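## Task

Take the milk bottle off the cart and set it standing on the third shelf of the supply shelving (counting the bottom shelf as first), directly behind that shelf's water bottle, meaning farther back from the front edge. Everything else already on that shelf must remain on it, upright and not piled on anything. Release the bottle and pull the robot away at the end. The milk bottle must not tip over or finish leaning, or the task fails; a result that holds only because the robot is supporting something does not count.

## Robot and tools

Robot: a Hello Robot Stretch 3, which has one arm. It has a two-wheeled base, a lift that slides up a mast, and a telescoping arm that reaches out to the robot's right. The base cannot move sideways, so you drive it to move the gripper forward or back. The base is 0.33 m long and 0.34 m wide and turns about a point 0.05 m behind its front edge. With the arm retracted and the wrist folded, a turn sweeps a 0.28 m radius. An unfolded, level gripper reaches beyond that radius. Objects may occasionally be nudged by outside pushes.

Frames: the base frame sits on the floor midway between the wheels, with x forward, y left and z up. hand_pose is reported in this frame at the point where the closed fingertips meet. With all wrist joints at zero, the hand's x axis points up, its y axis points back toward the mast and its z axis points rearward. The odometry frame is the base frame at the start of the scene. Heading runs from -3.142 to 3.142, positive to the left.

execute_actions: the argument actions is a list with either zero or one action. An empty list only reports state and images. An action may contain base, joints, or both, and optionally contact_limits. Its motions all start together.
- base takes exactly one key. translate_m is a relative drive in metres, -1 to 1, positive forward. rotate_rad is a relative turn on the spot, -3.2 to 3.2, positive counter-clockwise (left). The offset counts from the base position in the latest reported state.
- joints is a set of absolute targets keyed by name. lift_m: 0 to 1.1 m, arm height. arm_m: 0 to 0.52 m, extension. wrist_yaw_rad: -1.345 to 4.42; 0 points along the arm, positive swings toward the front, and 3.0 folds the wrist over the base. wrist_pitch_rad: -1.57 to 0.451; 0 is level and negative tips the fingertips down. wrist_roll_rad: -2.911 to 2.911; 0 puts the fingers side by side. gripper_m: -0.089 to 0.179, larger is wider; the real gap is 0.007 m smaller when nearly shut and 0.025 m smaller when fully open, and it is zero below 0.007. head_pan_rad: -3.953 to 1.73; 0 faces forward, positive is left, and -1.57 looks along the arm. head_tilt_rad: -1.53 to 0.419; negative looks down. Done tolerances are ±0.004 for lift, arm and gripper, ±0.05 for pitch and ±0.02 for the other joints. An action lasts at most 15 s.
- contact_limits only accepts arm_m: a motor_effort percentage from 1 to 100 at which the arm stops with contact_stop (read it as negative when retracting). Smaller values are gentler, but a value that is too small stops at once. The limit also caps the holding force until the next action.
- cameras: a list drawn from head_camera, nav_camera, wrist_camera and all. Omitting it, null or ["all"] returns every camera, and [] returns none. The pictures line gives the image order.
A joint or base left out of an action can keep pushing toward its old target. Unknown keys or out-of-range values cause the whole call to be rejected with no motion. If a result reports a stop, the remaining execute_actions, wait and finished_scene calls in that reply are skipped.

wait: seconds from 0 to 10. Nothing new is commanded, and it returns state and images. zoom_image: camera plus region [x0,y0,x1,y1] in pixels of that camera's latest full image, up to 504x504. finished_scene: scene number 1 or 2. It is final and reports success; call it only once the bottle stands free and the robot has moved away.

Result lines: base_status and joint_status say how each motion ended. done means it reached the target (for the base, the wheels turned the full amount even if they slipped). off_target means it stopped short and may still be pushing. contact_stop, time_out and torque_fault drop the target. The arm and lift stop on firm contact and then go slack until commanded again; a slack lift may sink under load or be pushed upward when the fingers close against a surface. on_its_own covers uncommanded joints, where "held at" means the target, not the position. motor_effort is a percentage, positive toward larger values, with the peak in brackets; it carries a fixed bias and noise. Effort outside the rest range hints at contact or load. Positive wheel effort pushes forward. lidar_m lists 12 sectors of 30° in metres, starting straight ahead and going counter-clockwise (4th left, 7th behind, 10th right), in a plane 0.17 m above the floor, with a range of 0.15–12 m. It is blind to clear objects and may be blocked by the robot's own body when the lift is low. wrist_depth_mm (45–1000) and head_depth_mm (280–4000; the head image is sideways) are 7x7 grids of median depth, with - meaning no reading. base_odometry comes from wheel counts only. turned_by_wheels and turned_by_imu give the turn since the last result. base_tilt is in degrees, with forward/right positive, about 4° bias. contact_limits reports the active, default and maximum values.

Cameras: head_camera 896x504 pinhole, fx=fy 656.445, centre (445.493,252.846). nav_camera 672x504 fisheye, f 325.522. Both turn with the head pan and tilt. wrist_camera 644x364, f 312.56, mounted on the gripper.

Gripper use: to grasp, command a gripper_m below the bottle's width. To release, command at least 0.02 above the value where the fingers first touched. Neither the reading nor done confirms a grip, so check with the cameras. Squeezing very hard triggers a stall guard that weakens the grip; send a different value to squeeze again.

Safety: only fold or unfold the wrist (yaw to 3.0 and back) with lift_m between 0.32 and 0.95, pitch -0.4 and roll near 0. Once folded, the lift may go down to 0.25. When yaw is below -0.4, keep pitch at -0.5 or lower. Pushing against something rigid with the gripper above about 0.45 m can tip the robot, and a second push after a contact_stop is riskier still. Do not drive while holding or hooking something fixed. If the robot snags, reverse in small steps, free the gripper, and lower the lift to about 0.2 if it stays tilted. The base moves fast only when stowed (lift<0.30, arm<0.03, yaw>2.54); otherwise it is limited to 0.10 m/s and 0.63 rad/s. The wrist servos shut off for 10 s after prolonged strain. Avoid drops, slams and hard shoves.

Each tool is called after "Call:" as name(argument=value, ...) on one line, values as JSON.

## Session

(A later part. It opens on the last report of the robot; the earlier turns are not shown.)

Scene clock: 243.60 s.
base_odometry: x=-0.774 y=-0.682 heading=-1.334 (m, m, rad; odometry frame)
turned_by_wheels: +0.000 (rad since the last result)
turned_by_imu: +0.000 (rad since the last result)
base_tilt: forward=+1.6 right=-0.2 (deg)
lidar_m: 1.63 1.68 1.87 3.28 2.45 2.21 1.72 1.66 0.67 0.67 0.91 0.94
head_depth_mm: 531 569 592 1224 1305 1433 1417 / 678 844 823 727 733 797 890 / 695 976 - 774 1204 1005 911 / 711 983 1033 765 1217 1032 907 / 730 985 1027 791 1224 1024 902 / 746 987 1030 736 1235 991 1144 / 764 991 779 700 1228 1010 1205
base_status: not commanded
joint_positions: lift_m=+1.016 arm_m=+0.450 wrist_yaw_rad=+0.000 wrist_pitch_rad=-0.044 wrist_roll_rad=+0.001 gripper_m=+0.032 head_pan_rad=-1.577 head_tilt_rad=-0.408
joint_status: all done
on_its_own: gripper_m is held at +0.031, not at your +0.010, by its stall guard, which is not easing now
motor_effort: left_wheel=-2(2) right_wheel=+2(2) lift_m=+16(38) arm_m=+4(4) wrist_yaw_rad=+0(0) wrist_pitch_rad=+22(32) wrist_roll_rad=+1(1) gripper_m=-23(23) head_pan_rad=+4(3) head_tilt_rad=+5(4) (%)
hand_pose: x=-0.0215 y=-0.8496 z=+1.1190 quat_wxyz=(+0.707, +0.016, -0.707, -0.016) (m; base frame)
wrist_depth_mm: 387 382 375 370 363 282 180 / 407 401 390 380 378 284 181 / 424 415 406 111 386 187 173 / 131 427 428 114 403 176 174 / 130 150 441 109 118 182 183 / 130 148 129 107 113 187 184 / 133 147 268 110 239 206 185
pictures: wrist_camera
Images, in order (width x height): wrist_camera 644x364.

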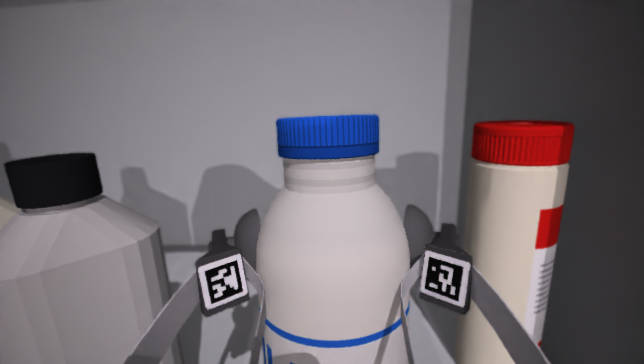

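Call:
execute_actions(actions=[{"joints":{"gripper_m":0.11}}], cameras=[])

Call:
execute_actions(actions=[{"joints":{"arm_m":0.15}}], cameras=["wrist_camera"])

Call:
execute_actions(actions=[{"base":{"translate_m":0.223},"joints":{"lift_m":0.962,"gripper_m":0.13}}], cameras=[])

Call:
execute_actions(actions=[{"joints":{"arm_m":0.31}}], cameras=[])

Call:
execute_actions(actions=[{"joints":{"gripper_m":-0.01}}], cameras=[])

Call:
execute_actions(actions=[{"joints":{"lift_m":0.995,"arm_m":0.3}}], cameras=["wrist_camera"])

Call:
execute_actions(actions=[{"base":{"translate_m":-0.223}}], cameras=[])

Call:
execute_actions(actions=[{"joints":{"lift_m":0.963}}], cameras=[])

Call:
execute_actions(actions=[{"joints":{"gripper_m":0.13}}], cameras=[])

Call:
execute_actions(actions=[{"joints":{"arm_m":0}}])

Scene clock: 251.30 s.
base_odometry: x=-0.774 y=-0.682 heading=-1.334 (m, m, rad; odometry frame)
turned_by_wheels: +0.000 (rad since the last result)
turned_by_imu: +0.000 (rad since the last result)
base_tilt: forward=+1.6 right=-0.2 (deg)
lidar_m: 1.63 1.68 1.87 3.27 2.46 2.21 1.72 1.66 0.67 0.67 0.91 0.94
head_depth_mm: 531 569 594 1223 1301 1429 1419 / 678 845 825 730 733 800 889 / 693 983 - 774 1204 1006 910 / 711 983 1034 764 1223 1034 906 / 728 986 918 790 1225 1026 906 / 747 986 1026 737 1230 992 1142 / 765 992 776 701 1226 1014 1200
base_status: not commanded
joint_positions: lift_m=+1.015 arm_m=+0.450 wrist_yaw_rad=+0.000 wrist_pitch_rad=-0.022 wrist_roll_rad=+0.001 gripper_m=+0.110 head_pan_rad=-1.577 head_tilt_rad=-0.408
joint_status: all done
motor_effort: left_wheel=-2(2) right_wheel=+2(2) lift_m=+16(16) arm_m=+4(4) wrist_yaw_rad=+0(1) wrist_pitch_rad=+11(22) wrist_roll_rad=+1(1) gripper_m=+1(100) head_pan_rad=+3(3) head_tilt_rad=+5(4) (%)
hand_pose: x=-0.0215 y=-0.8503 z=+1.1245 quat_wxyz=(+0.707, +0.008, -0.707, -0.008) (m; base frame)
wrist_depth_mm: 391 387 378 373 363 281 180 / 410 399 395 386 378 284 181 / 421 415 407 392 390 244 173 / 136 429 425 112 404 175 174 / 132 153 438 111 414 178 182 / 130 142 340 106 118 183 184 / 131 157 269 109 247 197 175
pictures: none
No camera images: the call's "cameras" was empty. Leave "cameras" out to get every camera's image.

Scene clock: 254.73 s.
base_odometry: x=-0.774 y=-0.682 heading=-1.334 (m, m, rad; odometry frame)
turned_by_wheels: +0.000 (rad since the last result)
turned_by_imu: +0.000 (rad since the last result)
base_tilt: forward=+1.6 right=-0.2 (deg)
lidar_m: 1.63 1.68 1.87 3.28 2.46 2.22 1.72 1.66 0.67 0.67 0.91 0.94
head_depth_mm: 531 569 605 - - 1445 1424 / 674 844 813 - - 801 893 / 694 983 1027 - - 985 911 / 710 985 1033 816 1233 1016 904 / 728 987 1022 770 1222 1030 903 / 745 987 1027 735 1226 991 1142 / 762 985 777 703 1228 1013 1207
base_status: not commanded
joint_positions: lift_m=+1.015 arm_m=+0.150 wrist_yaw_rad=+0.000 wrist_pitch_rad=-0.021 wrist_roll_rad=+0.001 gripper_m=+0.110 head_pan_rad=-1.577 head_tilt_rad=-0.408
joint_status: all done
motor_effort: left_wheel=-2(2) right_wheel=+2(2) lift_m=+17(16) arm_m=-7(7) wrist_yaw_rad=+0(1) wrist_pitch_rad=+10(11) wrist_roll_rad=+1(1) gripper_m=+1(1) head_pan_rad=+4(4) head_tilt_rad=+5(5) (%)
hand_pose: x=-0.0215 y=-0.5510 z=+1.1248 quat_wxyz=(+0.707, +0.008, -0.707, -0.008) (m; base frame)
wrist_depth_mm: 664 659 654 640 616 269 656 / 696 692 681 669 625 272 688 / 465 333 697 684 532 274 710 / 467 329 436 690 477 276 738 / 474 337 438 439 485 261 781 / 382 340 364 357 352 265 802 / 316 306 302 295 287 282 839
pictures: wrist_camera
Images, in order (width x height): wrist_camera 644x364.

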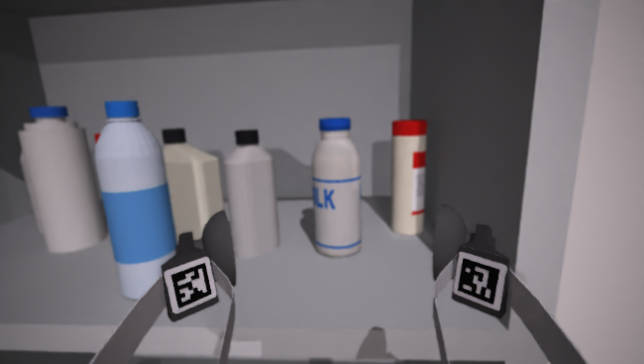

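Scene clock: 257.90 s.
base_odometry: x=-0.722 y=-0.899 heading=-1.334 (m, m, rad; odometry frame)
turned_by_wheels: +0.000 (rad since the last result)
turned_by_imu: +0.001 (rad since the last result)
base_tilt: forward=+1.6 right=-0.2 (deg)
lidar_m: 1.41 1.46 1.55 3.29 2.76 2.44 1.94 1.66 0.76 0.78 0.80 1.46
head_depth_mm: 656 977 1021 796 - 1009 922 / 676 986 1041 892 - - 918 / 692 984 1033 798 - - 914 / 711 989 805 700 - 980 907 / 728 990 1032 815 1227 1009 1219 / 745 993 792 800 1233 1019 1211 / 763 995 894 788 1225 1020 1206
base_status: done
joint_positions: lift_m=+0.963 arm_m=+0.150 wrist_yaw_rad=+0.000 wrist_pitch_rad=-0.021 wrist_roll_rad=+0.001 gripper_m=+0.130 head_pan_rad=-1.577 head_tilt_rad=-0.408
joint_status: all done
motor_effort: left_wheel=-2(3) right_wheel=+2(6) lift_m=+15(14) arm_m=-6(7) wrist_yaw_rad=+1(0) wrist_pitch_rad=+10(10) wrist_roll_rad=+1(1) gripper_m=+1(88) head_pan_rad=+4(3) head_tilt_rad=+4(4) (%)
hand_pose: x=-0.0215 y=-0.5510 z=+1.0719 quat_wxyz=(+0.707, +0.008, -0.707, -0.008) (m; base frame)
wrist_depth_mm: 504 664 660 639 641 616 436 / 505 660 680 304 656 593 433 / 498 525 433 303 409 386 443 / 498 546 445 313 422 412 448 / 388 402 387 322 364 380 343 / 309 303 292 286 280 - 267 / 479 719 824 790 782 704 426
pictures: none
No camera images: the call's "cameras" was empty. Leave "cameras" out to get every camera's image.

Scene clock: 260.33 s.
base_odometry: x=-0.722 y=-0.899 heading=-1.334 (m, m, rad; odometry frame)
turned_by_wheels: +0.000 (rad since the last result)
turned_by_imu: +0.000 (rad since the last result)
base_tilt: forward=+1.6 right=-0.2 (deg)
lidar_m: 1.40 1.46 1.55 3.29 2.76 2.44 1.94 1.66 0.76 0.78 0.80 1.46
head_depth_mm: 658 978 1019 - - 996 919 / 677 983 1042 - 1230 1040 916 / 693 986 1033 - 1233 1041 910 / 711 987 809 715 1240 997 904 / 728 994 1032 781 1231 1012 1218 / 749 989 792 802 1234 1021 1210 / 763 993 893 790 1230 1016 1203
base_status: not commanded
joint_positions: lift_m=+0.963 arm_m=+0.310 wrist_yaw_rad=+0.000 wrist_pitch_rad=-0.021 wrist_roll_rad=+0.001 gripper_m=+0.130 head_pan_rad=-1.577 head_tilt_rad=-0.408
joint_status: all done
motor_effort: left_wheel=-2(2) right_wheel=+1(1) lift_m=+15(15) arm_m=+5(4) wrist_yaw_rad=+0(0) wrist_pitch_rad=+10(10) wrist_roll_rad=+1(1) gripper_m=+0(0) head_pan_rad=+4(3) head_tilt_rad=+5(5) (%)
hand_pose: x=-0.0215 y=-0.7103 z=+1.0719 quat_wxyz=(+0.707, +0.008, -0.707, -0.008) (m; base frame)
wrist_depth_mm: 486 516 516 137 496 485 442 / 469 287 279 134 500 500 235 / 408 283 274 137 233 509 230 / 442 290 286 144 242 510 235 / 382 296 297 149 255 365 242 / 280 291 267 155 253 - 245 / 213 204 206 163 198 196 193
pictures: none
No camera images: the call's "cameras" was empty. Leave "cameras" out to get every camera's image.

Scene clock: 262.23 s.
base_odometry: x=-0.722 y=-0.899 heading=-1.334 (m, m, rad; odometry frame)
turned_by_wheels: +0.000 (rad since the last result)
turned_by_imu: +0.000 (rad since the last result)
base_tilt: forward=+1.6 right=-0.2 (deg)
lidar_m: 1.41 1.46 1.56 3.28 2.76 2.45 1.94 1.66 0.76 0.78 0.80 1.46
head_depth_mm: 658 979 1020 - - 995 920 / 674 982 1041 - 1231 1042 915 / 693 985 1033 - 1239 1038 912 / 711 983 810 - 1239 997 907 / 728 993 1035 807 1230 1010 1224 / 745 990 793 799 1232 1023 1206 / 761 997 894 793 1223 1016 1202
base_status: not commanded
joint_positions: lift_m=+0.963 arm_m=+0.310 wrist_yaw_rad=+0.002 wrist_pitch_rad=-0.021 wrist_roll_rad=+0.001 gripper_m=-0.008 head_pan_rad=-1.577 head_tilt_rad=-0.408
joint_status: all done
motor_effort: left_wheel=-1(2) right_wheel=+1(1) lift_m=+15(15) arm_m=+5(4) wrist_yaw_rad=-1(1) wrist_pitch_rad=+11(11) wrist_roll_rad=+1(1) gripper_m=-32(98) head_pan_rad=+4(4) head_tilt_rad=+5(5) (%)
hand_pose: x=-0.0210 y=-0.7103 z=+1.0718 quat_wxyz=(+0.707, +0.008, -0.707, -0.007) (m; base frame)
wrist_depth_mm: 487 517 511 139 490 484 441 / 462 286 277 135 498 498 235 / 405 284 276 140 234 515 230 / 440 288 290 146 242 503 236 / 386 299 301 151 247 304 243 / 279 273 288 157 182 252 244 / 212 210 204 164 192 196 193
pictures: none
No camera images: the call's "cameras" was empty. Leave "cameras" out to get every camera's image.

Scene clock: 263.33 s.
base_odometry: x=-0.722 y=-0.899 heading=-1.334 (m, m, rad; odometry frame)
turned_by_wheels: +0.000 (rad since the last result)
turned_by_imu: +0.000 (rad since the last result)
base_tilt: forward=+1.6 right=-0.1 (deg)
lidar_m: 1.41 1.46 1.56 3.29 2.76 2.44 1.94 1.66 0.76 0.78 0.80 1.46
head_depth_mm: 659 976 1018 - 1176 1015 923 / 677 979 1035 896 1219 1038 916 / 695 983 1035 - 1221 1037 914 / 713 991 810 714 1230 999 908 / 730 990 1027 808 1234 1014 1216 / 746 990 791 798 1229 1019 1207 / 767 997 896 790 1217 1014 1204
base_status: not commanded
joint_positions: lift_m=+0.994 arm_m=+0.300 wrist_yaw_rad=+0.002 wrist_pitch_rad=-0.070 wrist_roll_rad=+0.001 gripper_m=-0.004 head_pan_rad=-1.577 head_tilt_rad=-0.408
joint_status: all done
on_its_own: gripper_m is held at -0.003, not at your -0.010, by its stall guard, which is still easing; wrist_pitch_rad is at rest, and its effort (+35) is outside its rest range (-20 to +32)
motor_effort: left_wheel=-1(1) right_wheel=+1(1) lift_m=+42(42) arm_m=-7(8) wrist_yaw_rad=-1(0) wrist_pitch_rad=+35(37) wrist_roll_rad=+1(1) gripper_m=-2(32) head_pan_rad=+3(3) head_tilt_rad=+5(5) (%)
hand_pose: x=-0.0210 y=-0.6992 z=+1.0909 quat_wxyz=(+0.707, +0.026, -0.707, -0.025) (m; base frame)
wrist_depth_mm: 484 525 510 145 495 484 447 / 478 291 530 138 512 505 248 / 456 289 284 142 248 528 237 / 464 301 311 147 252 507 244 / 417 315 317 151 261 344 257 / 303 297 301 157 176 276 261 / 234 232 229 162 213 216 214
pictures: wrist_camera
Images, in order (width x height): wrist_camera 644x364.

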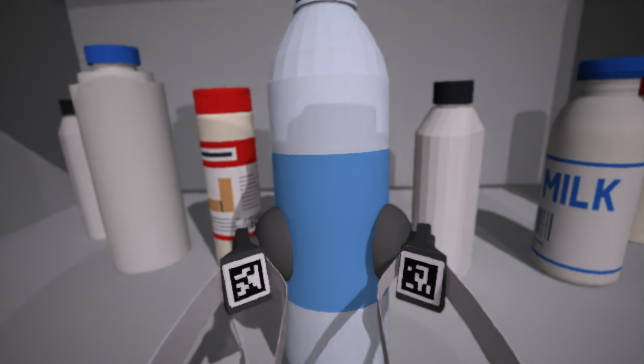

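Scene clock: 266.63 s.
base_odometry: x=-0.774 y=-0.682 heading=-1.335 (m, m, rad; odometry frame)
turned_by_wheels: +0.000 (rad since the last result)
turned_by_imu: +0.000 (rad since the last result)
base_tilt: forward=+1.6 right=-0.2 (deg)
lidar_m: 1.63 1.68 1.87 3.29 2.46 2.22 1.72 1.66 0.67 0.67 0.91 0.95
head_depth_mm: 532 568 605 - 1319 1433 1426 / 675 849 811 744 733 800 890 / 694 978 1028 - 1214 1009 913 / 713 981 1024 716 1225 1033 906 / 730 986 1023 792 1222 1028 903 / 746 986 1031 799 1226 989 1140 / 765 992 1033 792 1223 1014 1207
base_status: done
joint_positions: lift_m=+0.994 arm_m=+0.300 wrist_yaw_rad=+0.001 wrist_pitch_rad=-0.071 wrist_roll_rad=+0.001 gripper_m=+0.009 head_pan_rad=-1.577 head_tilt_rad=-0.408
joint_status: not commanded
on_its_own: gripper_m is held at +0.007, not at your -0.010, by its stall guard, which is not easing now; wrist_pitch_rad is at rest, and its effort (+35) is outside its rest range (-20 to +32)
motor_effort: left_wheel=-2(5) right_wheel=+2(2) lift_m=+42(41) arm_m=-7(6) wrist_yaw_rad=+0(1) wrist_pitch_rad=+35(35) wrist_roll_rad=+1(1) gripper_m=-23(28) head_pan_rad=+2(3) head_tilt_rad=+5(4) (%)
hand_pose: x=-0.0213 y=-0.6992 z=+1.0909 quat_wxyz=(+0.707, +0.025, -0.707, -0.025) (m; base frame)
wrist_depth_mm: 526 516 511 144 490 277 177 / 550 541 528 138 465 281 178 / 326 308 280 142 312 282 179 / 322 303 286 147 327 281 179 / 336 321 284 151 337 285 180 / 301 296 283 155 176 260 180 / 234 233 227 162 213 218 181
pictures: none
No camera images: the call's "cameras" was empty. Leave "cameras" out to get every camera's image.

Scene clock: 267.73 s.
base_odometry: x=-0.774 y=-0.682 heading=-1.335 (m, m, rad; odometry frame)
turned_by_wheels: +0.000 (rad since the last result)
turned_by_imu: +0.000 (rad since the last result)
base_tilt: forward=+1.6 right=-0.2 (deg)
lidar_m: 1.63 1.67 1.87 3.29 2.45 2.22 1.72 1.66 0.67 0.67 0.91 0.94
head_depth_mm: 531 568 610 - 1322 1427 1422 / 675 848 811 - 728 801 891 / 695 980 1028 - 1230 1006 912 / 710 983 1017 - 1234 1032 909 / 729 987 1019 792 1229 1025 903 / 743 991 1031 799 1227 995 1138 / 762 989 1032 791 1229 1014 1206
base_status: not commanded
joint_positions: lift_m=+0.964 arm_m=+0.300 wrist_yaw_rad=+0.001 wrist_pitch_rad=-0.025 wrist_roll_rad=+0.001 gripper_m=+0.009 head_pan_rad=-1.577 head_tilt_rad=-0.408
joint_status: all done
on_its_own: gripper_m is held at +0.007, not at your -0.010, by its stall guard, which is not easing now
motor_effort: left_wheel=-1(2) right_wheel=+2(2) lift_m=+15(36) arm_m=-5(7) wrist_yaw_rad=+0(1) wrist_pitch_rad=+12(36) wrist_roll_rad=+1(1) gripper_m=-23(23) head_pan_rad=+4(4) head_tilt_rad=+5(5) (%)
hand_pose: x=-0.0213 y=-0.7008 z=+1.0718 quat_wxyz=(+0.707, +0.009, -0.707, -0.009) (m; base frame)
wrist_depth_mm: 537 522 513 138 495 275 177 / 550 540 532 135 314 279 177 / 323 298 271 140 310 281 179 / 321 303 283 145 323 283 179 / 335 320 280 150 330 284 180 / 277 272 274 157 178 245 181 / 211 210 205 164 192 196 178
pictures: none
No camera images: the call's "cameras" was empty. Leave "cameras" out to get every camera's image.

Scene clock: 269.43 s.
base_odometry: x=-0.774 y=-0.682 heading=-1.335 (m, m, rad; odometry frame)
turned_by_wheels: +0.000 (rad since the last result)
turned_by_imu: +0.000 (rad since the last result)
base_tilt: forward=+1.6 right=-0.2 (deg)
lidar_m: 1.63 1.68 1.87 3.28 2.45 2.22 1.72 1.67 0.67 0.67 0.91 0.94
head_depth_mm: 531 569 611 - 1316 1435 1421 / 676 849 810 - 728 801 890 / 693 980 1031 - 1233 1005 911 / 711 984 1023 813 1239 1035 906 / 729 986 1023 770 1226 1026 903 / 746 984 1027 799 1225 990 1147 / 761 990 1028 791 1228 1013 1199
base_status: not commanded
joint_positions: lift_m=+0.964 arm_m=+0.300 wrist_yaw_rad=+0.001 wrist_pitch_rad=-0.022 wrist_roll_rad=+0.001 gripper_m=+0.130 head_pan_rad=-1.577 head_tilt_rad=-0.408
joint_status: all done
motor_effort: left_wheel=-2(2) right_wheel=+2(2) lift_m=+15(16) arm_m=-5(5) wrist_yaw_rad=+1(0) wrist_pitch_rad=+11(13) wrist_roll_rad=+1(1) gripper_m=+1(99) head_pan_rad=+3(4) head_tilt_rad=+5(4) (%)
hand_pose: x=-0.0213 y=-0.7009 z=+1.0726 quat_wxyz=(+0.707, +0.008, -0.707, -0.008) (m; base frame)
wrist_depth_mm: 537 532 516 138 496 277 177 / 555 540 533 134 311 278 177 / 322 300 272 139 314 283 179 / 323 303 284 143 324 282 179 / 335 315 300 150 329 245 180 / 280 294 268 156 245 - 181 / 213 204 208 163 192 197 172
pictures: none
No camera images: the call's "cameras" was empty. Leave "cameras" out to get every camera's image.

Scene clock: 272.87 s.
base_odometry: x=-0.774 y=-0.682 heading=-1.335 (m, m, rad; odometry frame)
turned_by_wheels: +0.000 (rad since the last result)
turned_by_imu: +0.000 (rad since the last result)
base_tilt: forward=+1.6 right=-0.2 (deg)
lidar_m: 1.63 1.68 1.87 3.28 2.45 2.22 1.72 1.66 0.67 0.67 0.91 0.94
head_depth_mm: 530 569 611 1175 1308 1386 - / 674 847 811 732 702 792 - / 693 981 1021 775 1201 - - / 709 982 1021 699 1222 - - / 725 984 1022 792 1209 1032 906 / 743 988 1027 799 1227 993 1142 / 763 994 1034 793 1221 1011 1207
base_status: not commanded
joint_positions: lift_m=+0.964 arm_m=+0.000 wrist_yaw_rad=+0.000 wrist_pitch_rad=-0.021 wrist_roll_rad=+0.001 gripper_m=+0.130 head_pan_rad=-1.577 head_tilt_rad=-0.408
joint_status: all done
motor_effort: left_wheel=-2(2) right_wheel=+2(2) lift_m=+15(15) arm_m=-7(9) wrist_yaw_rad=+0(1) wrist_pitch_rad=+11(11) wrist_roll_rad=+1(1) gripper_m=+1(1) head_pan_rad=+3(3) head_tilt_rad=+5(4) (%)
hand_pose: x=-0.0213 y=-0.4010 z=+1.0728 quat_wxyz=(+0.707, +0.008, -0.707, -0.008) (m; base frame)
wrist_depth_mm: 734 802 780 768 598 803 797 / 737 824 811 788 605 825 842 / 696 590 594 565 600 870 854 / 674 600 596 512 533 892 889 / 461 449 468 453 436 922 946 / 727 899 938 923 648 - 955 / 705 801 840 833 655 - -
pictures: head_camera (sideways: a quarter turn clockwise sets it upright), nav_camera (sideways: a quarter turn counterclockwise sets it upright), wrist_camera
Images, in order (width x height): head_camera 896x504, nav_camera 672x504, wrist_camera 644x364.

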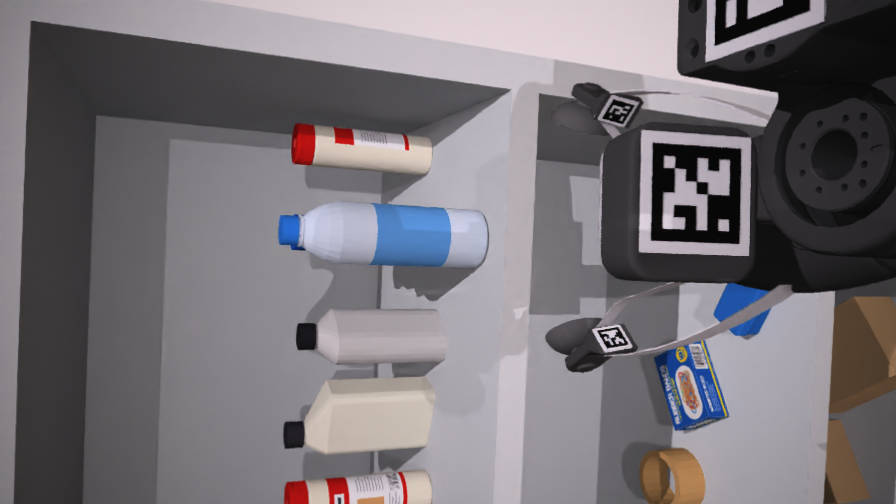

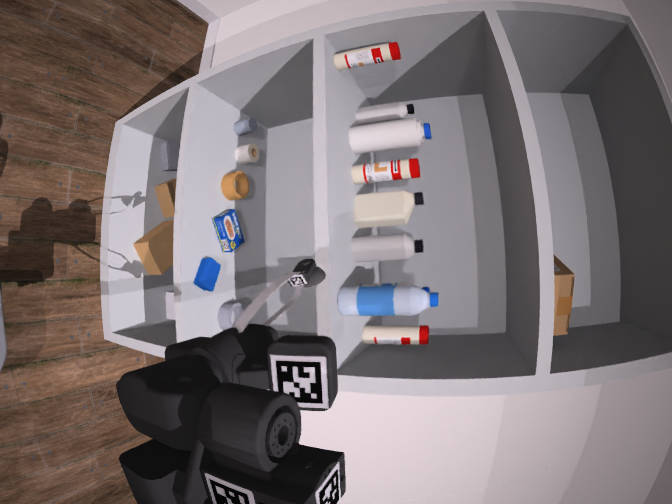

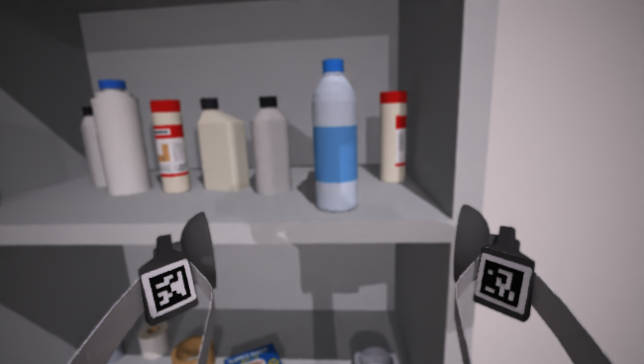

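Call:
finished_scene(scene=1)

The scene is finished: the task was done.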